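# Screw a lid onto the housing, then rehang tools

## Task

Take the lid from the tray and lay it flat on the housing's rim so the block under the lid sits inside the opening. Put a screw taken from the screw feeder through every lid hole and tighten each one: tight means the screwdriver motor drove it until it halted on its own (driver_stopped_at_torque=1), and the screw must not be turned or shifted afterward. A screw that was pushed in rather than turned must be fully unscrewed and driven again. No screw may be left inside the housing. The lid is too wide for grip50. Afterward release everything, return every tool to the stand slot it came from, and move the arm well away from the tools; a tool still locked on the arm counts as arm.

## Robot and tools

ROBOT. One six-joint arm ends in a tool changer with a flat face. It can lock one of three tools from a stand: grip50 (small gripper), grip85 (wider gripper) or driver (screwdriver with a suction sleeve around a spring-loaded hex key). tool_id reports which is on (or none). Tool readings show n/a until that tool is locked and ready.

FRAMES. The scene frame has its origin on the table top beneath the arm base, +z up, +y to the left when facing +x. Results give end_effector_position (m) and end_effector_quat_wxyz of the changer face center in that frame, plus velocities. The face frame has its z axis pointing away from the arm. Offsets from the face center in mm (face x, y, z): grip50 grip point (0, -25, 180); grip85 grip point (0, 0, 173) closed, 13 mm closer when fully open; screwdriver key tip (66, 20, 345). Both grippers close along face x.

THE ROW. Every motion argument is a single row of 16 numbers, each in [-1, 1], for the one arm: dx, dy, dz, rx, ry, rz, tool/lock, grip50_position, grip50_force_limit, grip50_speed, grip85_position, grip85_force_limit, grip85_speed, driver_spindle, driver_torque_limit, driver_sleeve_vacuum. The first six are an offset, not a pose: a target relative to the face's measured pose at the start of the action (for the first action of a call, the last pose reported), expressed in the face's own axes. 1.0 equals 0.6 m or 180 degrees; rx, ry, rz form one rotation vector. Each step, the commanded pose is clipped to 70 mm and 16 degrees from the measured pose, so large offsets take several actions; position wins over orientation if both cannot be met.

TOOL NUMBERS. lock: positive locks, negative unlocks (about 1 s), 0 keeps the last command. Gripper position: +1 fully open (50 or 85 mm); -1 closes until blocked (use -1 to grip; pads meet near -0.65 for grip50, -0.8 for grip85). Force limit: -1 is 20 N up to +1 at 185 N (grip50) or 235 N (grip85). Speed: -1 about 20 mm/s to +1 about 150 mm/s. driver_spindle: +1 is 500 rpm driving in, -1 reverse; it persists between calls, so finish with 0. driver_torque_limit: -1 is 0.3 N m, +1 is 1.2 N m; the motor halts at 95 % of it. driver_sleeve_vacuum above 0.01 turns suction on; anything else drops the screw. Torque limit and vacuum also persist.

TOOLS (calls).
- execute_actions(actions): list of actions; each action is a table of up to 15 rows, one per 1/30 s step; a short table repeats its last row to fill 15 steps. All rows are offsets from the action's start pose, not from the prior row. An empty list just returns state and images.
- move(target, speed, blocking): straight path toward one row (offset from the last reported pose). speed 0.002 to 0.5 m/s (default 0.25), rotation up to twice that in rad/s; path 0.5 to 10 s. It does not avoid obstacles; faster contact hits harder. blocking=false returns after 0.5 s; then only wait or stop are accepted until it ends. Result adds a move: line (done, off_target, moving, held, fault) and limits (paced = clipped, held = blocked steps).
- wait(seconds 0 to 10); stop() brakes a running move.
- zoom_image(camera, region [x0,y0,x1,y1] pixels, max 504x504) on cam_high, cam_low (896x504) or cam_wrist (504x504).
- finished_scene(scene): ends the current scene, irreversibly.

RESULT LINES. Hand target is the pose the controller now drives toward. pose unreachable means the clearance check altered the command. HELD marks held-back steps. Gripper object_status: 0 moving, 1 blocked opening, 2 blocked closing (a grip), 3 at target or pads met. grip50 opening in mm is about (250 - grip50_position_measured) x 0.202; grip85 counts: 78 = 60 mm, 130 = 40 mm, 180 = 20 mm, 230 pads meet. Driver: driver_screw_detected (suction sealed, kpa above 30), driver_turns (positive inward), driver_stopped_at_torque.

TOOL CHANGES. Align the face to the plate within about 1 mm and 1 degree, with face -y toward the fork's open side. When plate_near is 1, lock +1 and wait for locked 1; the tool then initializes (a gripper closes then opens fully). To remove from the stand: lift 10 to 30 mm (about 20), slide at least 110 mm along face -y out of the fork, then rise. Return by the reverse path; when in_stand is 1, hold still, lock -1, wait for unlocked 1. Unlocking elsewhere is refused. Slots are 180 mm apart; fork arms lie 40 to 70 mm either side along face x, tips 45 mm toward the open side, tops 18 mm below the plate face. The screwdriver's muffler passes just outside the fork arm on the +x side.

SCREWING. Press the key onto the screw head plus 2 mm, turn slowly (spindle within ±0.2) to engage, and follow the screw down 0.7 mm per turn. After a torque stop, spindle must be 0 or negative for 0.5 s before it restarts. If loosening doesn't reduce driver_turns, raise the torque limit.

AVOID. Joint torque reaching its load limit (waist 54, shoulder 54, elbow 45, forearm roll 24.3, wrist pitch 17.1, wrist roll 17.1 N m) triggers a fault: the arm backs off, pauses 10 s and drops the rest of the call. Motors warn at 65 °C and brake at 80 °C. Avoid drops, slams, hard pushes, and anything leaving the table. Loose objects may occasionally get nudged.

Each tool is called after "Emit:" as name(argument=value, ...), one argument or row to a line, values as JSON.

## Session

Emit:
execute_actions(
  actions=[],
)

Scene clock: 0.00 s.
end_effector_position=(+0.4586, -0.0205, +0.3200) locked=0 unlocked=1 plate_near=0 in_stand=0 unlock_refused=0 tool_id=none grip50_position_measured=n/a grip50_object_status=n/a grip85_position_measured=n/a grip85_object_status=n/a driver_sleeve_vacuum_kpa=n/a driver_screw_detected=n/a driver_stopped_at_torque=n/a driver_turns=n/a end_effector_quat_wxyz=(-0.002, +0.721, +0.693, +0.003) end_effector_velocity=(+0.001, +0.000, +0.000) end_effector_angular_velocity=(-0.000, -0.002, +0.001)
Joint positions: [-0.001 -0.271 -0.835  0.002 -0.563 -0.003]
Joint velocities: [ 0.001  0.    -0.001 -0.     0.002 -0.   ]
Joint torques (N m, as the arm reports them, + toward a larger angle): no reading
Motor temperatures (°C, as the motors report them): [30 29 35 32 39 39]
Hand target: +0.459, -0.021, +0.320; -0.002, +0.721, +0.693, +0.003

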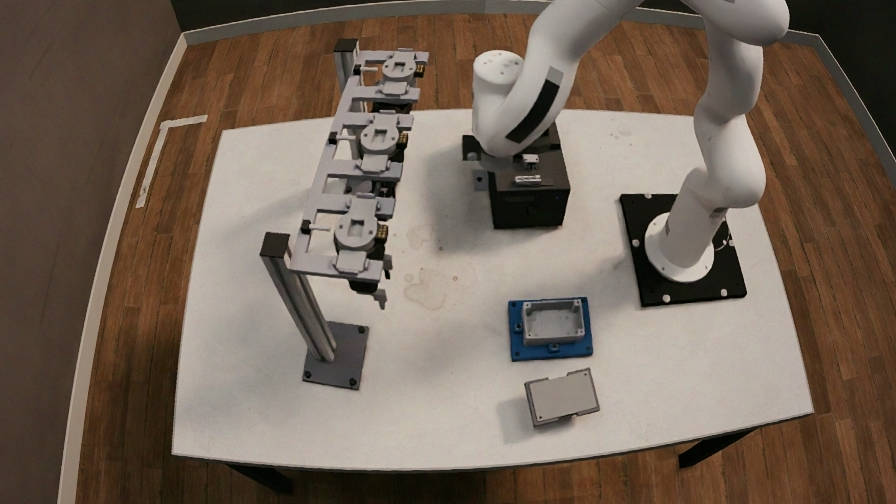

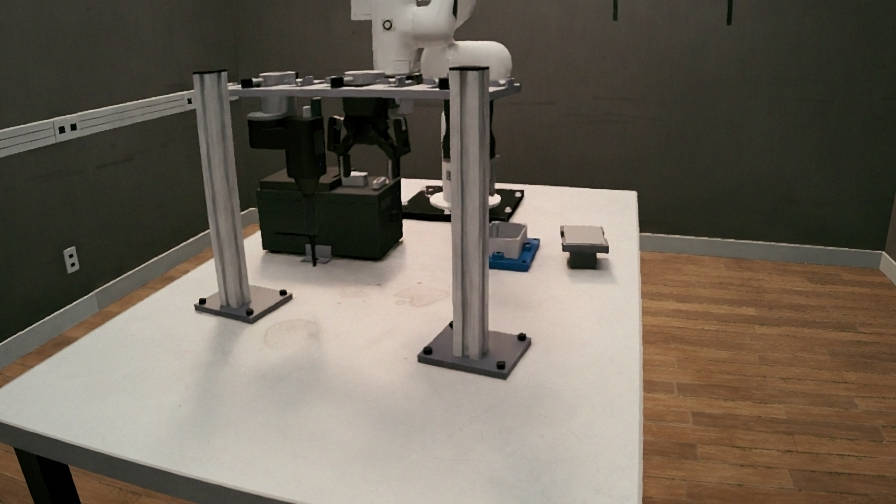

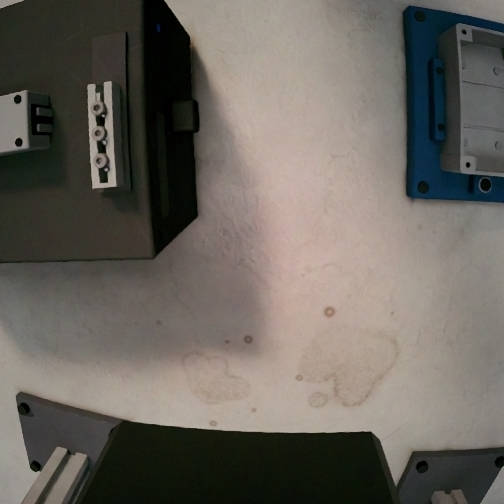

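Emit:
zoom_image(
  camera="cam_high",
  region=[240, 30, 480, 300],
)

Emit:
zoom_image(
  camera="cam_high",
  region=[460, 120, 640, 440],
)

Emit:
zoom_image(
  camera="cam_low",
  region=[180, 50, 640, 290],
)

Region (240, 30, 480, 300) of cam_high's 896x504 image, scaled by 1.867, with more detail than that image has.

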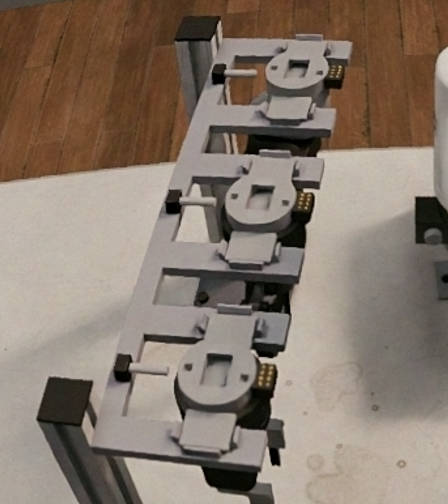

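Region (460, 120, 640, 440) of cam_high's 896x504 image, scaled by 1.575, with more detail than that image has; it fills the left 284 columns of this view, and the rest is white.

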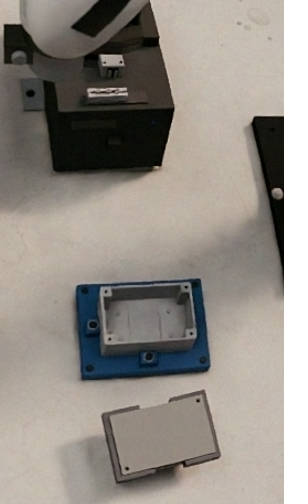

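Region (180, 50, 640, 290) of cam_low's 896x504 image, scaled by 1.096, with more detail than that image has; it fills the top 263 rows of this view, and the rest is white.

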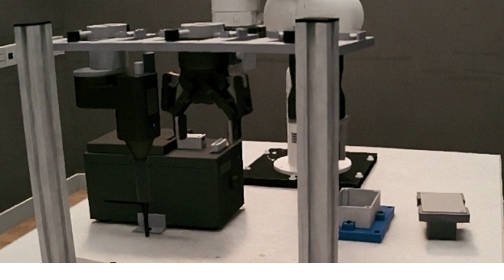

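Emit:
move(
  target=[0.027,0.2347,-0.4667,0,0,0.043,0,1,0,0,1,0,0,0,0,0],
  speed=0.3,
)

Scene clock: 75.03 s.
end_effector_position=(+0.5995, -0.0117, +0.6000) locked=0 unlocked=1 plate_near=0 in_stand=0 unlock_refused=0 tool_id=none grip50_position_measured=n/a grip50_object_status=n/a grip85_position_measured=n/a grip85_object_status=n/a driver_sleeve_vacuum_kpa=n/a driver_screw_detected=n/a driver_stopped_at_torque=n/a driver_turns=n/a end_effector_quat_wxyz=(-0.002, +0.766, +0.643, +0.003) end_effector_velocity=(+0.001, -0.001, +0.003) end_effector_angular_velocity=(-0.001, -0.004, -0.000)
Joint positions: [ 0.026 -0.39  -1.657  0.002 -1.265  0.159]
Joint velocities: [-0.001 -0.001 -0.007 -0.001 -0.002 -0.   ]
Joint torques (N m, as the arm reports them, + toward a larger angle): [ -0.58  39.23 -17.62   0.3   -0.1   -0.32]
Motor temperatures (°C, as the motors report them): [30 30 36 32 39 39]
Hand target: +0.600, -0.012, +0.600; -0.002, +0.766, +0.643, +0.003
Off the commanded pose: 0.000 m, 0 deg.
move: done
camera_calibration (this result's frames):
cam_wrist: T_world_to_cam=[[0.130823, 0.991397, -0.0042089, -0.068186], [0.963031, -0.12607, 0.23807, -0.662016], [0.235492, -0.0351985, -0.971239, 0.48748], [0, 0, 0, 1]] pos_world=[0.531665, 0.0012978, 0.630779]

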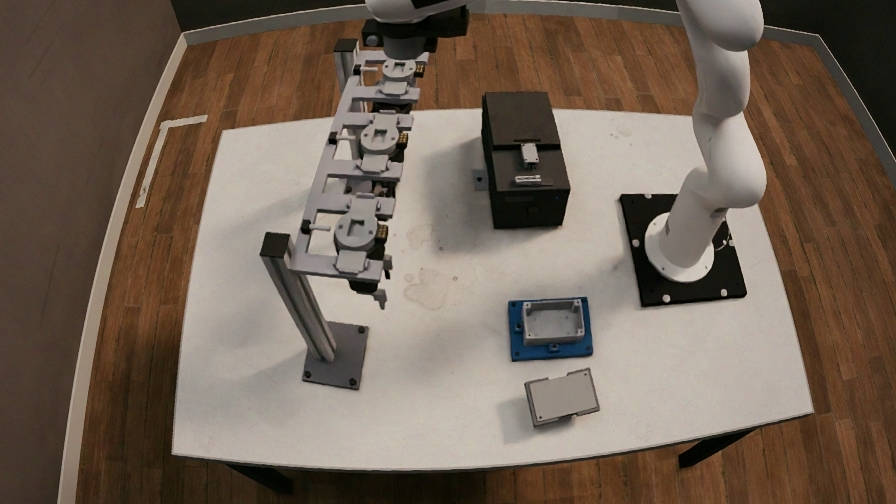

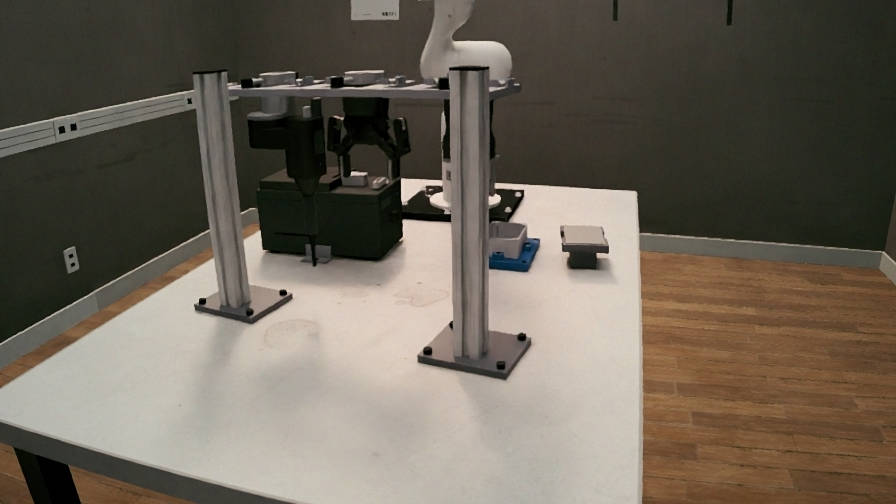

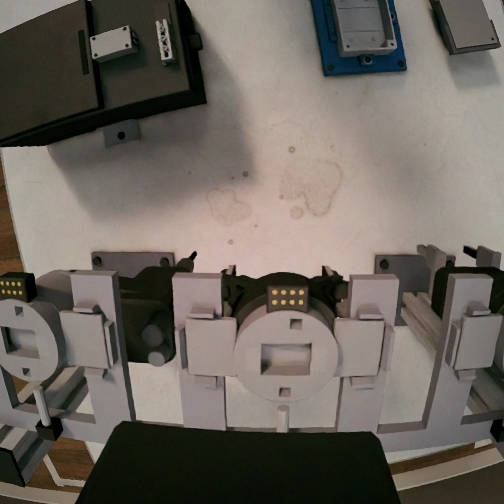

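Emit:
zoom_image(
  camera="cam_wrist",
  region=[0, 240, 504, 440],
)

Emit:
zoom_image(
  camera="cam_low",
  region=[180, 50, 540, 130],
)

Region (0, 240, 504, 440) of cam_wrist's 504x504 image, scaled by 1.000; it fills the top 200 rows of this view, and the rest is white.

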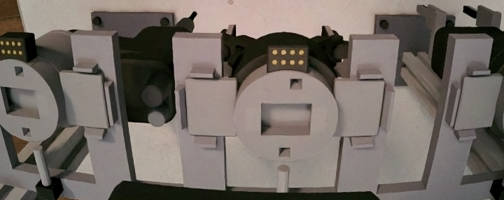

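Region (180, 50, 540, 130) of cam_low's 896x504 image, scaled by 1.400, with more detail than that image has.

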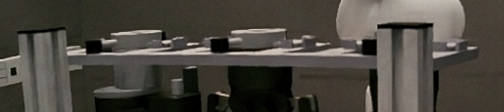

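Emit:
move(
  target=[0.0435,0.0863,0.1833,0,0,0,0,1,0,0,1,0,0,0,0,0],
  speed=0.2,
)

Scene clock: 167.43 s.
end_effector_position=(+0.6551, +0.0055, +0.4906) locked=0 unlocked=1 plate_near=0 in_stand=0 unlock_refused=0 tool_id=none grip50_position_measured=n/a grip50_object_status=n/a grip85_position_measured=n/a grip85_object_status=n/a driver_sleeve_vacuum_kpa=n/a driver_screw_detected=n/a driver_stopped_at_torque=n/a driver_turns=n/a end_effector_quat_wxyz=(-0.002, +0.766, +0.643, +0.003) end_effector_velocity=(+0.001, +0.001, -0.002) end_effector_angular_velocity=(+0.000, +0.001, +0.001)
Joint positions: [ 0.052 -0.563 -1.654  0.002 -1.09   0.186]
Joint velocities: [ 0.001 -0.003 -0.001  0.     0.001 -0.   ]
Joint torques (N m, as the arm reports them, + toward a larger angle): [ -2.12  47.35 -17.88   0.37  -0.05  -0.27]
Motor temperatures (°C, as the motors report them): [30 31 37 32 39 39]
Hand target: +0.655, +0.006, +0.490; -0.002, +0.766, +0.643, +0.003
Off the commanded pose: 0.001 m, 0 deg.
move: done
camera_calibration (this result's frames):
cam_wrist: T_world_to_cam=[[0.13114, 0.991355, -0.00419309, -0.0932038], [0.96285, -0.12636, 0.23865, -0.687489], [0.236057, -0.035334, -0.971097, 0.368373], [0, 0, 0, 1]] pos_world=[0.587214, 0.0185429, 0.521405]

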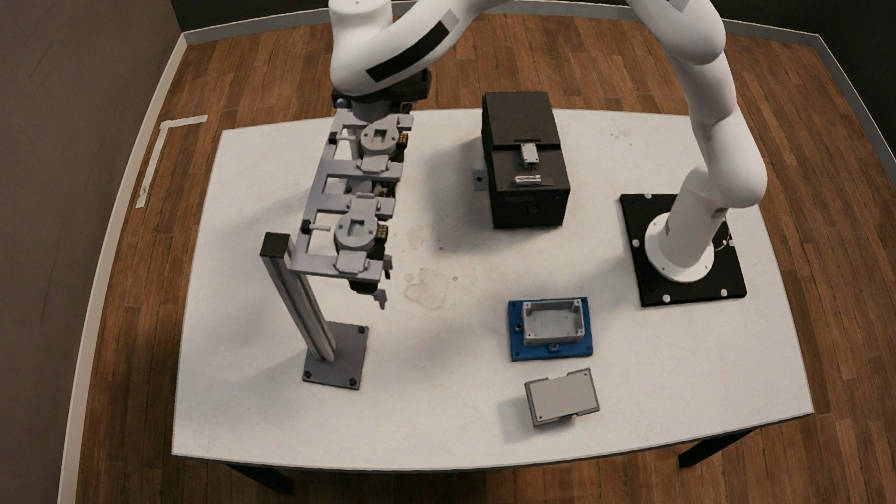

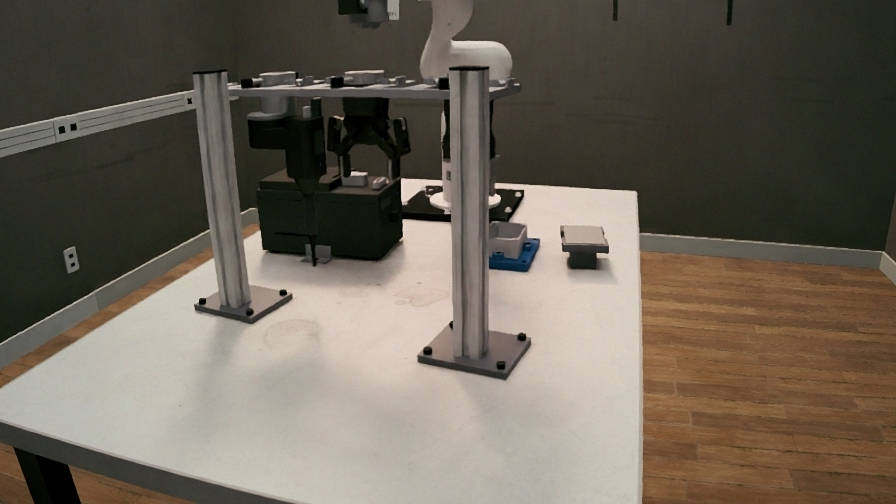

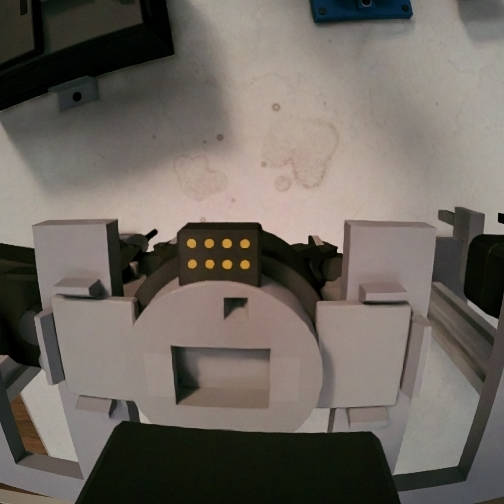

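Emit:
zoom_image(
  camera="cam_wrist",
  region=[20, 200, 460, 504],
)

Region (20, 200, 460, 504) of cam_wrist's 504x504 image, scaled by 1.145, with more detail than that image has; it fills the top 348 rows of this view, and the rest is white.

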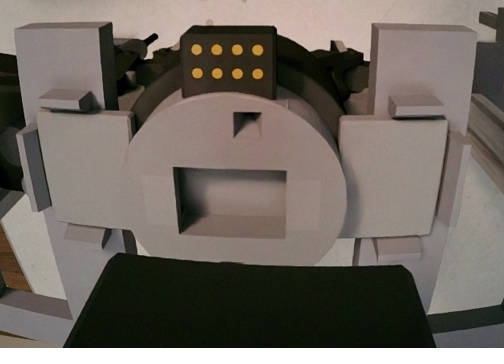

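Emit:
move(
  target=[-0.01,0.005,0.05,0,0,-0.011,0,1,0,0,1,0,0,0,0,0],
  speed=0.1,
)

Scene clock: 214.33 s.
end_effector_position=(+0.6570, -0.0007, +0.4608) locked=0 unlocked=1 plate_near=0 in_stand=0 unlock_refused=0 tool_id=none grip50_position_measured=n/a grip50_object_status=n/a grip85_position_measured=n/a grip85_object_status=n/a driver_sleeve_vacuum_kpa=n/a driver_screw_detected=n/a driver_stopped_at_torque=n/a driver_turns=n/a end_effector_quat_wxyz=(-0.002, +0.755, +0.656, +0.003) end_effector_velocity=(-0.000, -0.000, -0.000) end_effector_angular_velocity=(+0.000, -0.000, +0.001)
Joint positions: [ 0.042 -0.582 -1.615  0.002 -1.032  0.142]
Joint velocities: [-0.     0.     0.001  0.     0.001 -0.001]
Joint torques (N m, as the arm reports them, + toward a larger angle): [ -1.16  48.14 -17.69   0.4   -0.03  -0.21]
Motor temperatures (°C, as the motors report them): [30 31 37 32 39 39]
Hand target: +0.657, -0.001, +0.461; -0.002, +0.755, +0.656, +0.003
Off the commanded pose: 0.000 m, 0 deg.
move: done
camera_calibration (this result's frames):
cam_wrist: T_world_to_cam=[[0.0969632, 0.995279, -0.00427934, -0.0649082], [0.966505, -0.0931317, 0.239152, -0.685659], [0.237625, -0.027325, -0.970973, 0.337629], [0, 0, 0, 1]] pos_world=[0.588758, 0.00997084, 0.491527]

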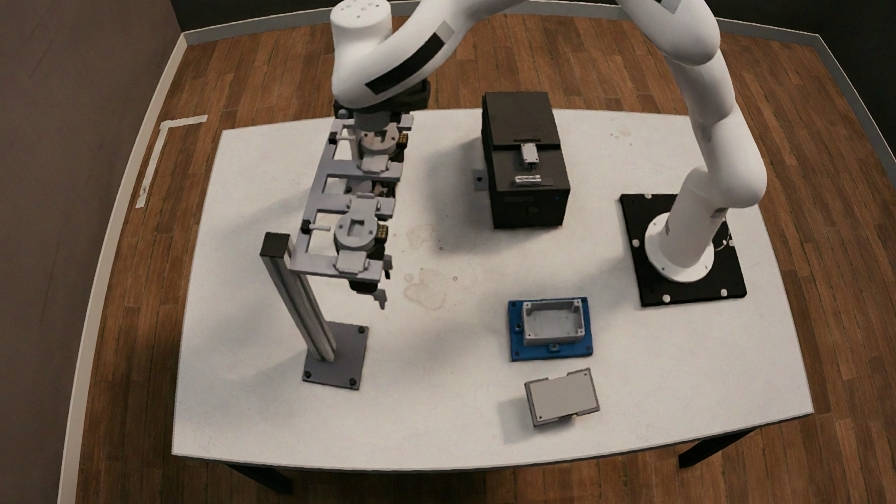

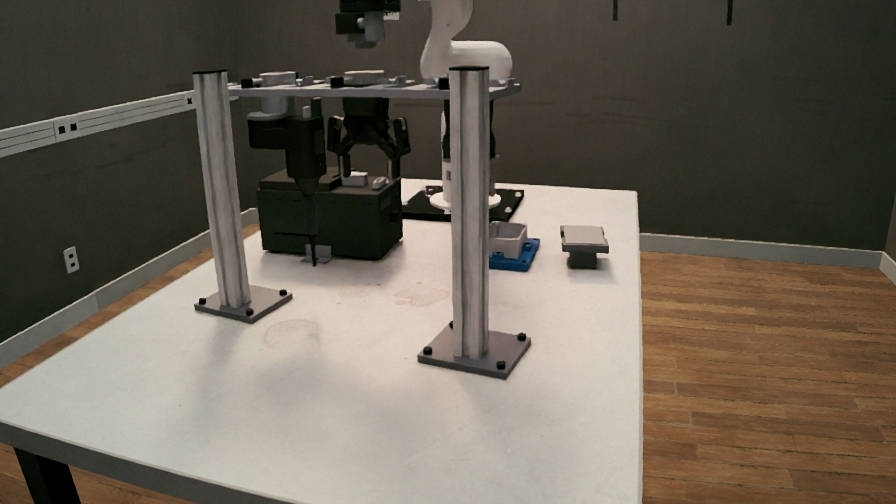

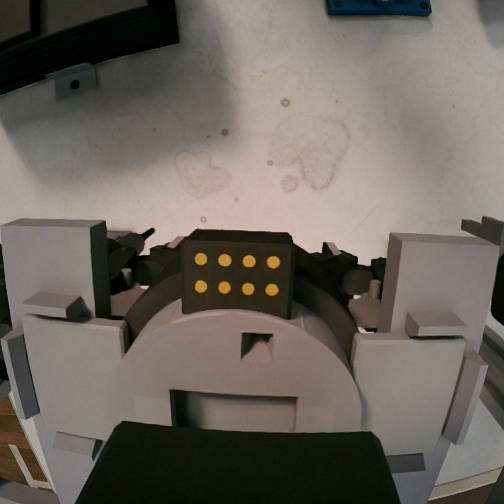

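Emit:
move(
  target=[-0.004,-0.0047,0.06,0,0,0,0,1,0,0,1,0,0,0,0,0],
  speed=0.06,
)

Scene clock: 244.67 s.
end_effector_position=(+0.6540, -0.0025, +0.4249) locked=0 unlocked=1 plate_near=0 in_stand=0 unlock_refused=0 tool_id=none grip50_position_measured=n/a grip50_object_status=n/a grip85_position_measured=n/a grip85_object_status=n/a driver_sleeve_vacuum_kpa=n/a driver_screw_detected=n/a driver_stopped_at_torque=n/a driver_turns=n/a end_effector_quat_wxyz=(-0.002, +0.755, +0.656, +0.003) end_effector_velocity=(+0.000, +0.000, -0.001) end_effector_angular_velocity=(-0.000, -0.001, -0.000)
Joint positions: [ 0.039 -0.596 -1.556  0.002 -0.957  0.139]
Joint velocities: [ 0.    -0.     0.001 -0.     0.002  0.   ]
Joint torques (N m, as the arm reports them, + toward a larger angle): [ -1.62  47.45 -17.8    0.44   0.05  -0.19]
Motor temperatures (°C, as the motors report them): [30 31 37 32 39 39]
Hand target: +0.654, -0.003, +0.425; -0.002, +0.755, +0.656, +0.003
Off the commanded pose: 0.000 m, 0 deg.
move: done
camera_calibration (this result's frames):
cam_wrist: T_world_to_cam=[[0.0970702, 0.995268, -0.00432691, -0.0630596], [0.966443, -0.0932181, 0.23937, -0.674377], [0.237834, -0.0274174, -0.970919, 0.303348], [0, 0, 0, 1]] pos_world=[0.585721, 0.00821411, 0.455679]

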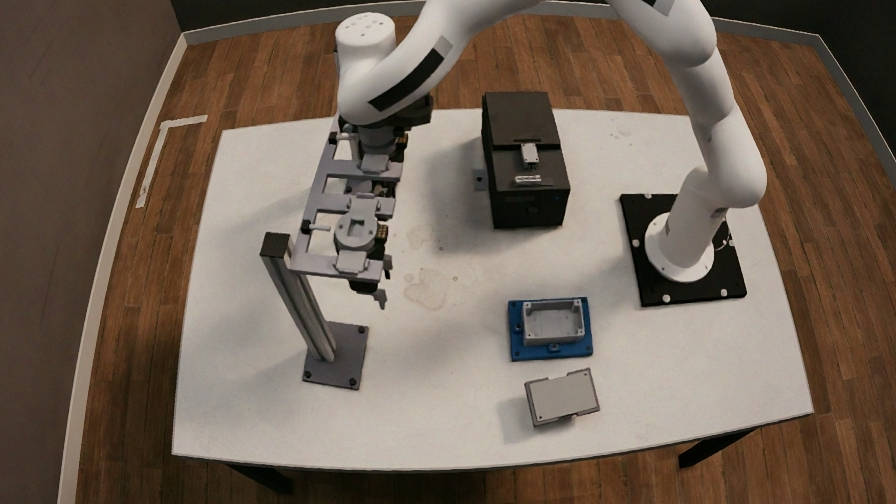

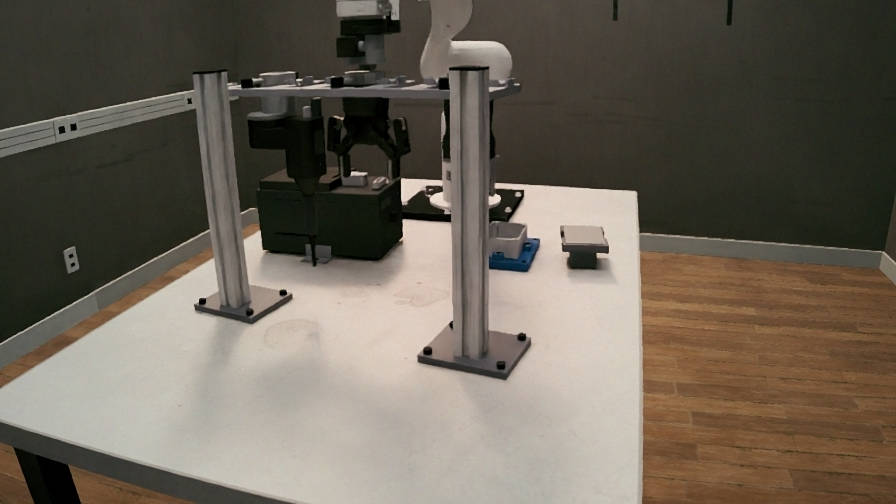

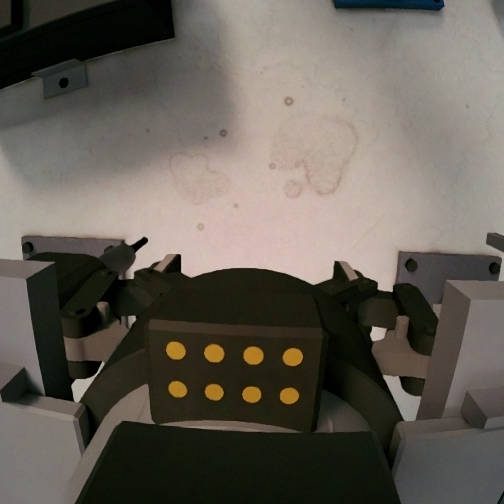

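Emit:
zoom_image(
  camera="cam_wrist",
  region=[60, 300, 440, 504],
)

Emit:
zoom_image(
  camera="cam_low",
  region=[300, 20, 440, 110],
)

Region (60, 300, 440, 504) of cam_wrist's 504x504 image, scaled by 1.326, with more detail than that image has; it fills the top 271 rows of this view, and the rest is white.

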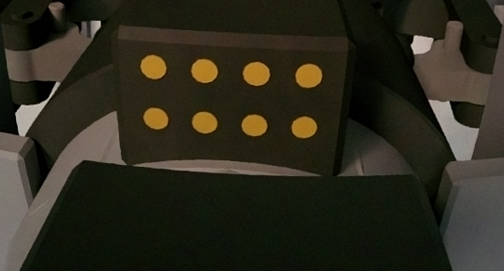

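Region (300, 20, 440, 110) of cam_low's 896x504 image, scaled by 3.600, with more detail than that image has; it fills the top 324 rows of this view, and the rest is white.

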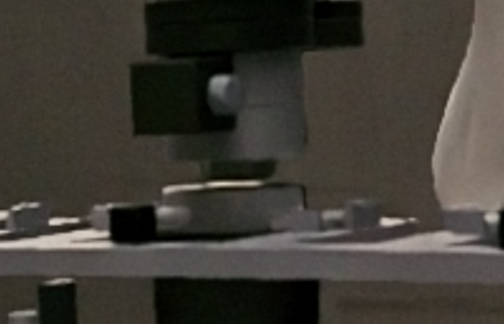

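Emit:
move(
  target=[-0.002,0,0.04,0,0,0,0,1,0,0,1,0,0,0,0,0],
  speed=0.02,
)

Scene clock: 279.23 s.
end_effector_position=(+0.6534, -0.0033, +0.4541) locked=0 unlocked=1 plate_near=0 in_stand=0 unlock_refused=0 tool_id=none grip50_position_measured=n/a grip50_object_status=n/a grip85_position_measured=n/a grip85_object_status=n/a driver_sleeve_vacuum_kpa=n/a driver_screw_detected=n/a driver_stopped_at_torque=n/a driver_turns=n/a end_effector_quat_wxyz=(+0.021, +0.754, +0.655, +0.030) end_effector_velocity=(+0.000, +0.000, +0.000) end_effector_angular_velocity=(-0.000, -0.000, -0.000)
Joint positions: [ 0.038 -0.547 -1.548  0.002 -0.93   0.138]
Joint velocities: [ 0.001 -0.    -0.001 -0.     0.     0.001]
Joint torques (N m, as the arm reports them, + toward a larger angle): [ -1.67  46.91 -17.72   0.37   0.07  -0.27]
Motor temperatures (°C, as the motors report them): [30 31 37 32 39 39]
Hand target: +0.653, -0.003, +0.454; +0.021, +0.754, +0.655, +0.030
Off the commanded pose: 0.053 m, 4 deg.
TORQUE FAULT: the external load on joint 2 (shoulder) reached its load limit, and the arm stopped for 10 seconds. That time counts as 20 of the actions that you can send in this scene. The arm's remaining commands of this call were not run. Joint 2 (shoulder) moved back by up to 3 degrees. The arm holds there, with the lock and driver_spindle numbers at 0 and the other tool numbers unchanged, and accepts commands again: back off and push less far. The arm stops again, at the same cost, whenever a joint's load reaches its limit.
move: fault
camera_calibration (this result's frames):
cam_wrist: T_world_to_cam=[[0.0975858, 0.995224, 0.00242792, -0.0654727], [0.947553, -0.0936569, 0.305568, -0.698611], [0.304336, -0.0275185, -0.952167, 0.279823], [0, 0, 0, 1]] pos_world=[0.5832, 0.00743058, 0.48007]

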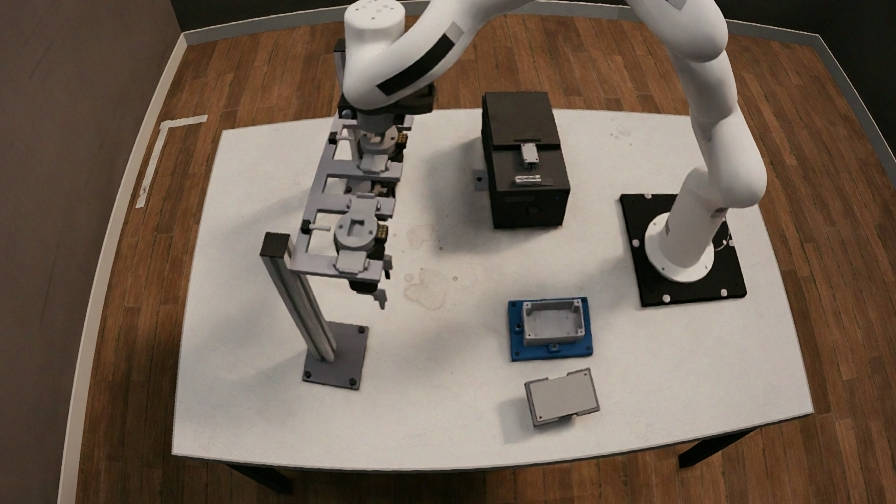

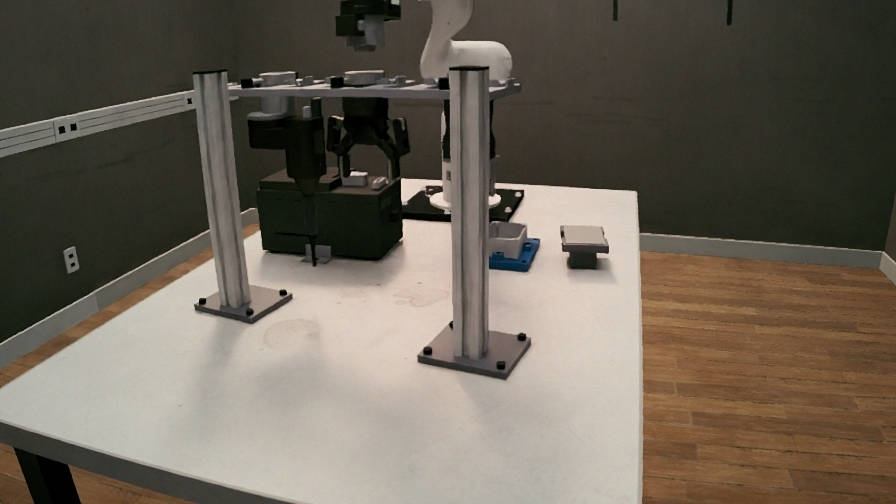

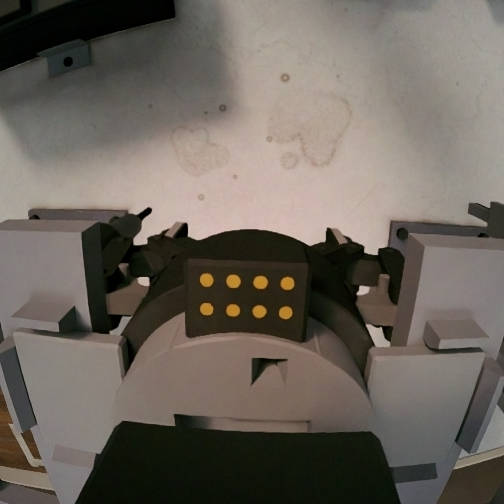

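Emit:
move(
  target=[-0.0008,-0.003,0.043,0.0223,-0.0034,0,0,1,0,0,1,0,0,0,0,0],
  speed=0.05,
)

Emit:
zoom_image(
  camera="cam_low",
  region=[300, 20, 440, 110],
)

Emit:
zoom_image(
  camera="cam_high",
  region=[320, 80, 450, 190],
)

Scene clock: 310.57 s.
end_effector_position=(+0.6534, -0.0034, +0.4284) locked=0 unlocked=1 plate_near=0 in_stand=0 unlock_refused=0 tool_id=none grip50_position_measured=n/a grip50_object_status=n/a grip85_position_measured=n/a grip85_object_status=n/a driver_sleeve_vacuum_kpa=n/a driver_screw_detected=n/a driver_stopped_at_torque=n/a driver_turns=n/a end_effector_quat_wxyz=(-0.002, +0.755, +0.656, +0.003) end_effector_velocity=(-0.000, -0.000, +0.000) end_effector_angular_velocity=(-0.000, +0.002, -0.000)
Joint positions: [ 0.038 -0.593 -1.558  0.001 -0.965  0.138]
Joint velocities: [-0.001 -0.    -0.001 -0.    -0.003  0.   ]
Joint torques (N m, as the arm reports them, + toward a larger angle): [ -0.18  48.88 -17.63   0.47   0.02  -0.28]
Motor temperatures (°C, as the motors report them): [30 31 37 32 39 39]
Hand target: +0.653, -0.003, +0.428; -0.002, +0.755, +0.656, +0.003
Off the commanded pose: 0.000 m, 0 deg.
move: done
camera_calibration (this result's frames):
cam_wrist: T_world_to_cam=[[0.0970647, 0.995265, -0.00507853, -0.0617963], [0.966781, -0.093072, 0.23806, -0.674387], [0.23646, -0.0280171, -0.971237, 0.307819], [0, 0, 0, 1]] pos_world=[0.585196, 0.00736132, 0.459196]

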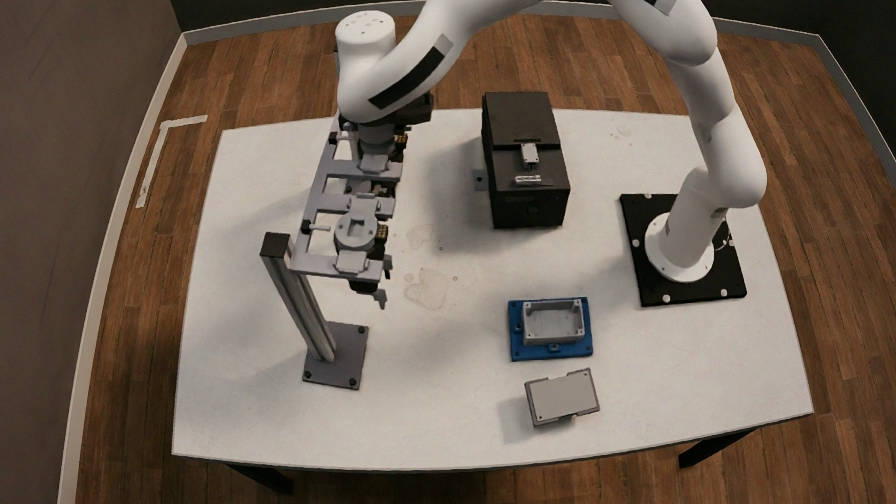

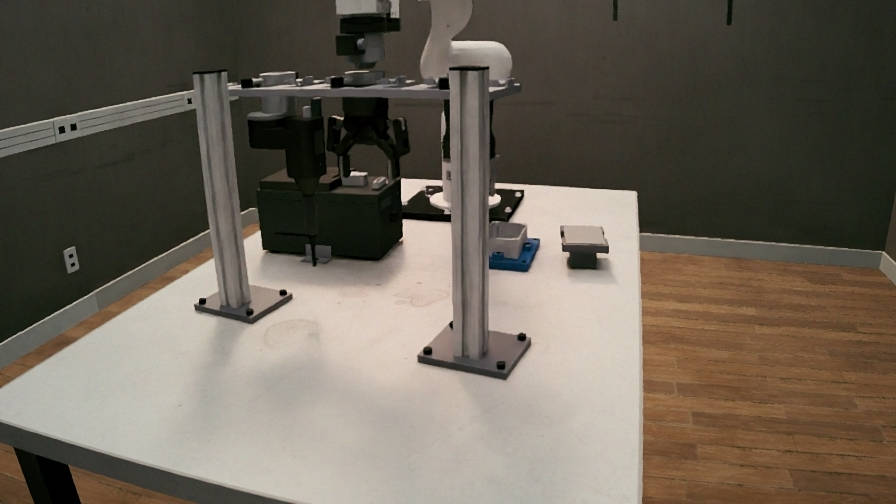

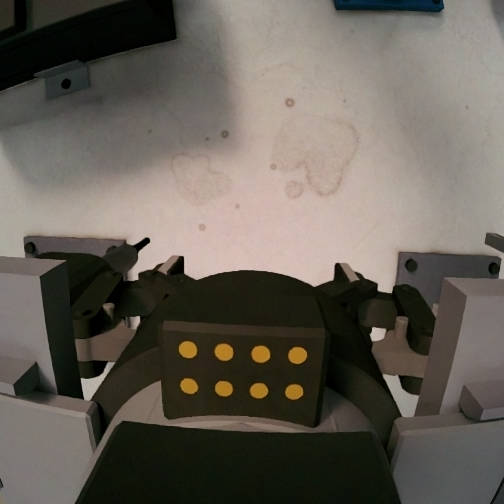

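Region (300, 20, 440, 110) of cam_low's 896x504 image, scaled by 3.600, with more detail than that image has; it fills the top 324 rows of this view, and the rest is white.

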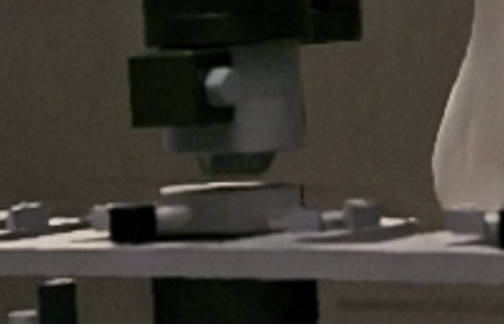

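Region (320, 80, 450, 190) of cam_high's 896x504 image, scaled by 3.877, with more detail than that image has; it fills the top 426 rows of this view, and the rest is white.

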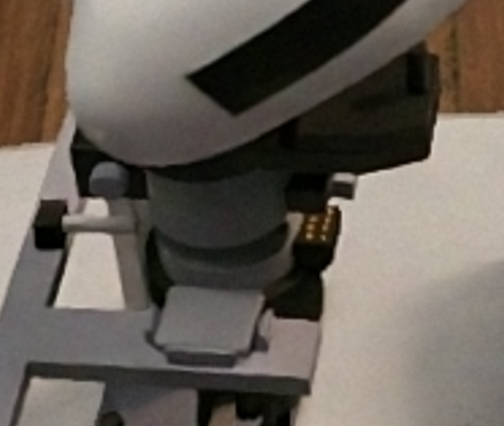

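Emit:
execute_actions(
  actions=[
    [[0,0,0.004,0,0,0,0,1,0,0,1,0,0,0,0,0],[0,0,0.008,0,0,0,0,1,0,0,1,0,0,0,0,0]],
    [[0,0,0.002,0,0,0,0,1,0,0,1,0,0,0,0,0],[0,0,0.004,0,0,0,0,1,0,0,1,0,0,0,0,0]],
    [[0,0,0.002,0,0,0,0,1,0,0,1,0,0,0,0,0],[0,0,0.004,0,0,0,0,1,0,0,1,0,0,0,0,0]],
  ],
)

Scene clock: 337.73 s.
end_effector_position=(+0.6539, -0.0033, +0.4207) locked=0 unlocked=1 plate_near=0 in_stand=0 unlock_refused=0 tool_id=none grip50_position_measured=n/a grip50_object_status=n/a grip85_position_measured=n/a grip85_object_status=n/a driver_sleeve_vacuum_kpa=n/a driver_screw_detected=n/a driver_stopped_at_torque=n/a driver_turns=n/a end_effector_quat_wxyz=(-0.001, +0.755, +0.656, +0.004) end_effector_velocity=(-0.000, -0.000, -0.001) end_effector_angular_velocity=(-0.000, +0.001, -0.001)
Joint positions: [ 0.038 -0.598 -1.549  0.001 -0.947  0.138]
Joint velocities: [-0.001 -0.     0.002 -0.     0.001  0.   ]
Joint torques (N m, as the arm reports them, + toward a larger angle): [-1.88 15.68 -5.63 -0.37  0.76 -0.2 ]
Motor temperatures (°C, as the motors report them): [30 31 37 32 39 39]
Hand target: +0.654, -0.003, +0.419; -0.002, +0.755, +0.656, +0.003
Off the commanded pose: 0.002 m, 0 deg.
Step readings (end_effector_position; steps 1 to 15: 1st action; 16 to 30: 2nd action; 31 to 45: 3rd action):
0: (+0.6534, -0.0034, +0.4282)
1: (+0.6534, -0.0034, +0.4282)
2: (+0.6535, -0.0034, +0.4280)
4: (+0.6535, -0.0034, +0.4259)
8: (+0.6534, -0.0034, +0.4236)
15: (+0.6534, -0.0034, +0.4236)
16: (+0.6534, -0.0034, +0.4236)
17: (+0.6535, -0.0033, +0.4235)
19: (+0.6535, -0.0033, +0.4224)
23: (+0.6535, -0.0033, +0.4216)
30: (+0.6535, -0.0033, +0.4215)
31: (+0.6535, -0.0033, +0.4215)
32: (+0.6535, -0.0033, +0.4214)
34: (+0.6538, -0.0033, +0.4212)
38: (+0.6539, -0.0033, +0.4210)
45: end_effector_position above
camera_calibration (this result's frames):
cam_wrist: T_world_to_cam=[[0.0971294, 0.99526, -0.00474451, -0.0621022], [0.966014, -0.0931257, 0.241133, -0.673781], [0.239549, -0.0280044, -0.97048, 0.297978], [0, 0, 0, 1]] pos_world=[0.585533, 0.00740628, 0.451358]

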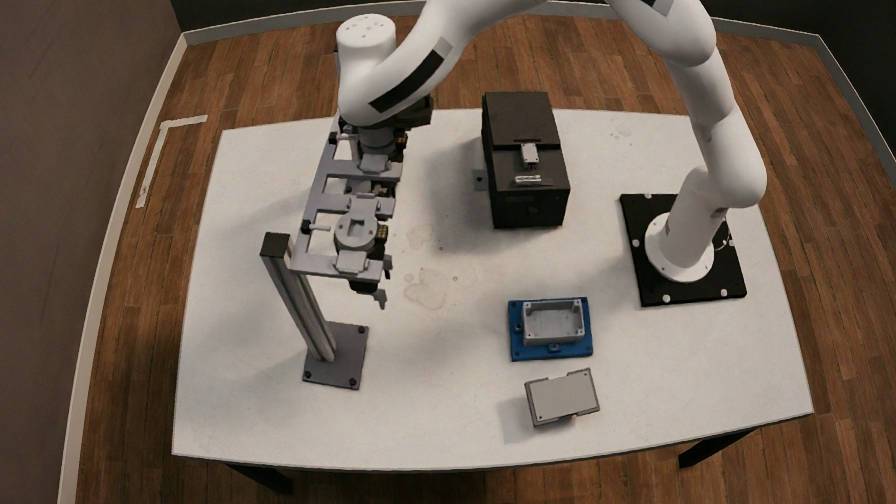

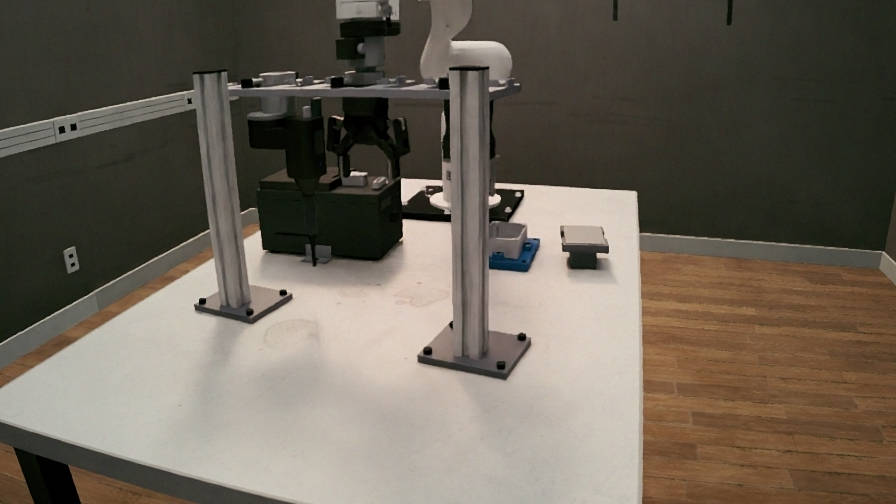

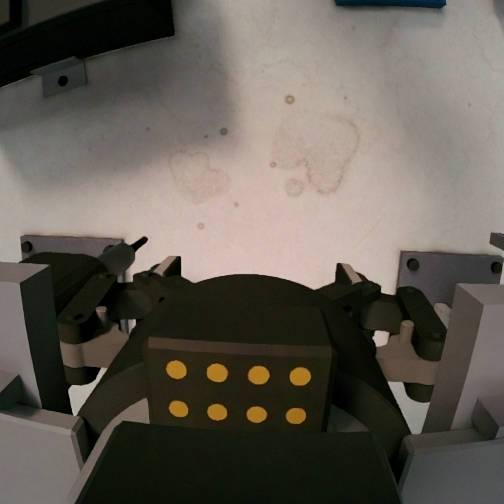

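Emit:
execute_actions(
  actions=[
    [[0,0,-0.004,0,0,0,0,1,0,0,1,0,0,0,0,0]],
  ],
)

Emit:
zoom_image(
  camera="cam_high",
  region=[340, 110, 420, 180],
)

Emit:
zoom_image(
  camera="cam_low",
  region=[320, 40, 420, 100],
)

Scene clock: 394.87 s.
end_effector_position=(+0.6534, -0.0034, +0.4216) locked=0 unlocked=1 plate_near=0 in_stand=0 unlock_refused=0 tool_id=none grip50_position_measured=n/a grip50_object_status=n/a grip85_position_measured=n/a grip85_object_status=n/a driver_sleeve_vacuum_kpa=n/a driver_screw_detected=n/a driver_stopped_at_torque=n/a driver_turns=n/a end_effector_quat_wxyz=(-0.002, +0.755, +0.656, +0.003) end_effector_velocity=(-0.000, +0.001, +0.001) end_effector_angular_velocity=(+0.001, +0.003, +0.001)
Joint positions: [ 0.038 -0.598 -1.55   0.001 -0.951  0.138]
Joint velocities: [ 0.001  0.001 -0.001  0.001 -0.005 -0.   ]
Joint torques (N m, as the arm reports them, + toward a larger angle): [ -1.37  47.58 -16.91   0.55  -0.07  -0.23]
Motor temperatures (°C, as the motors report them): [30 30 36 32 39 39]
Hand target: +0.654, -0.003, +0.423; -0.001, +0.755, +0.656, +0.004
Off the commanded pose: 0.002 m, 0 deg.
Step readings (end_effector_position):
0: (+0.6540, -0.0033, +0.4207)
1: (+0.6540, -0.0033, +0.4207)
2: (+0.6540, -0.0033, +0.4210)
4: (+0.6538, -0.0034, +0.4212)
8: (+0.6535, -0.0034, +0.4214)
15: end_effector_position above
camera_calibration (this result's frames):
cam_wrist: T_world_to_cam=[[0.0970615, 0.995265, -0.00507502, -0.061853], [0.96674, -0.0930649, 0.238226, -0.67281], [0.236626, -0.0280288, -0.971196, 0.301154], [0, 0, 0, 1]] pos_world=[0.585175, 0.00738611, 0.452447]

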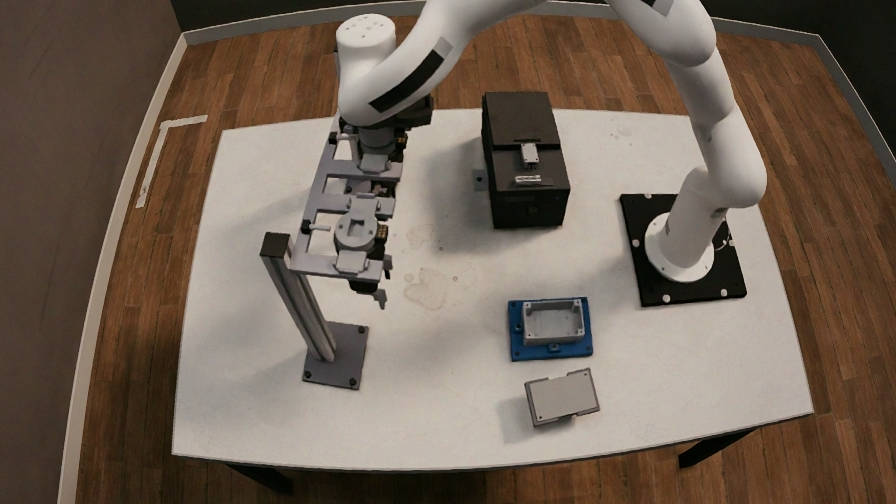

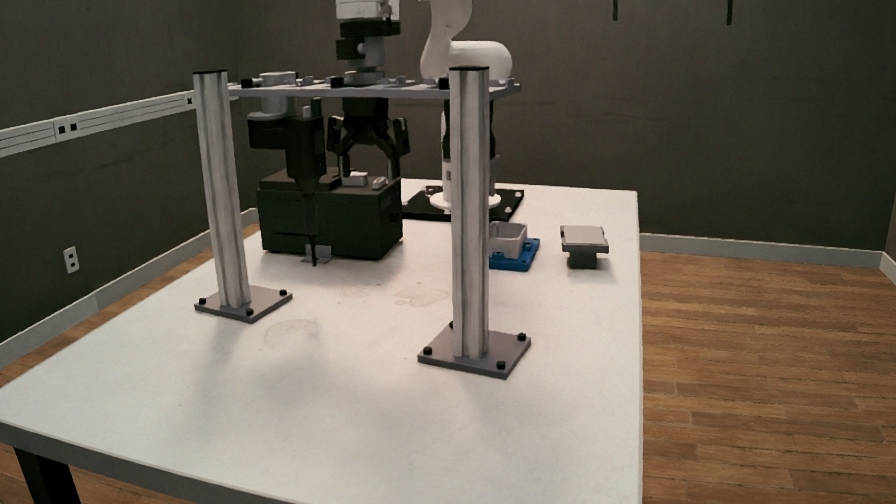

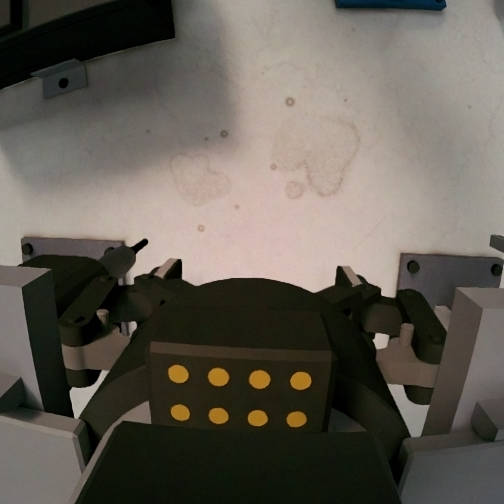

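Region (340, 110, 420, 180) of cam_high's 896x504 image, scaled by 6.300, with more detail than that image has; it fills the top 441 rows of this view, and the rest is white.

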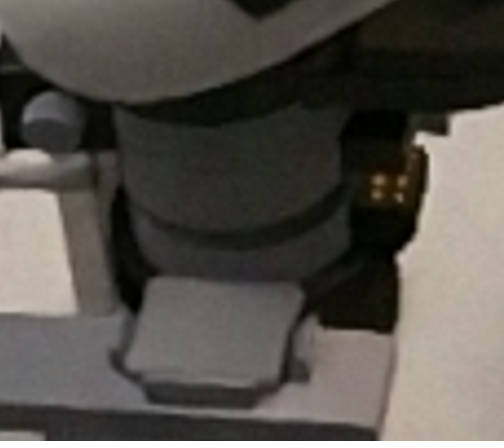

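Region (320, 40, 420, 100) of cam_low's 896x504 image, scaled by 5.040, with more detail than that image has; it fills the top 302 rows of this view, and the rest is white.

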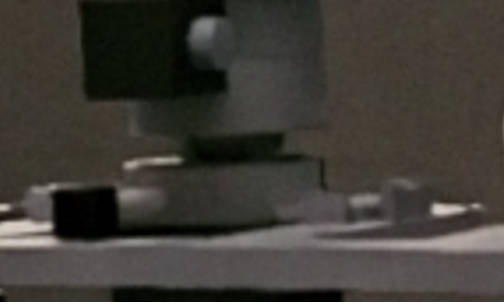

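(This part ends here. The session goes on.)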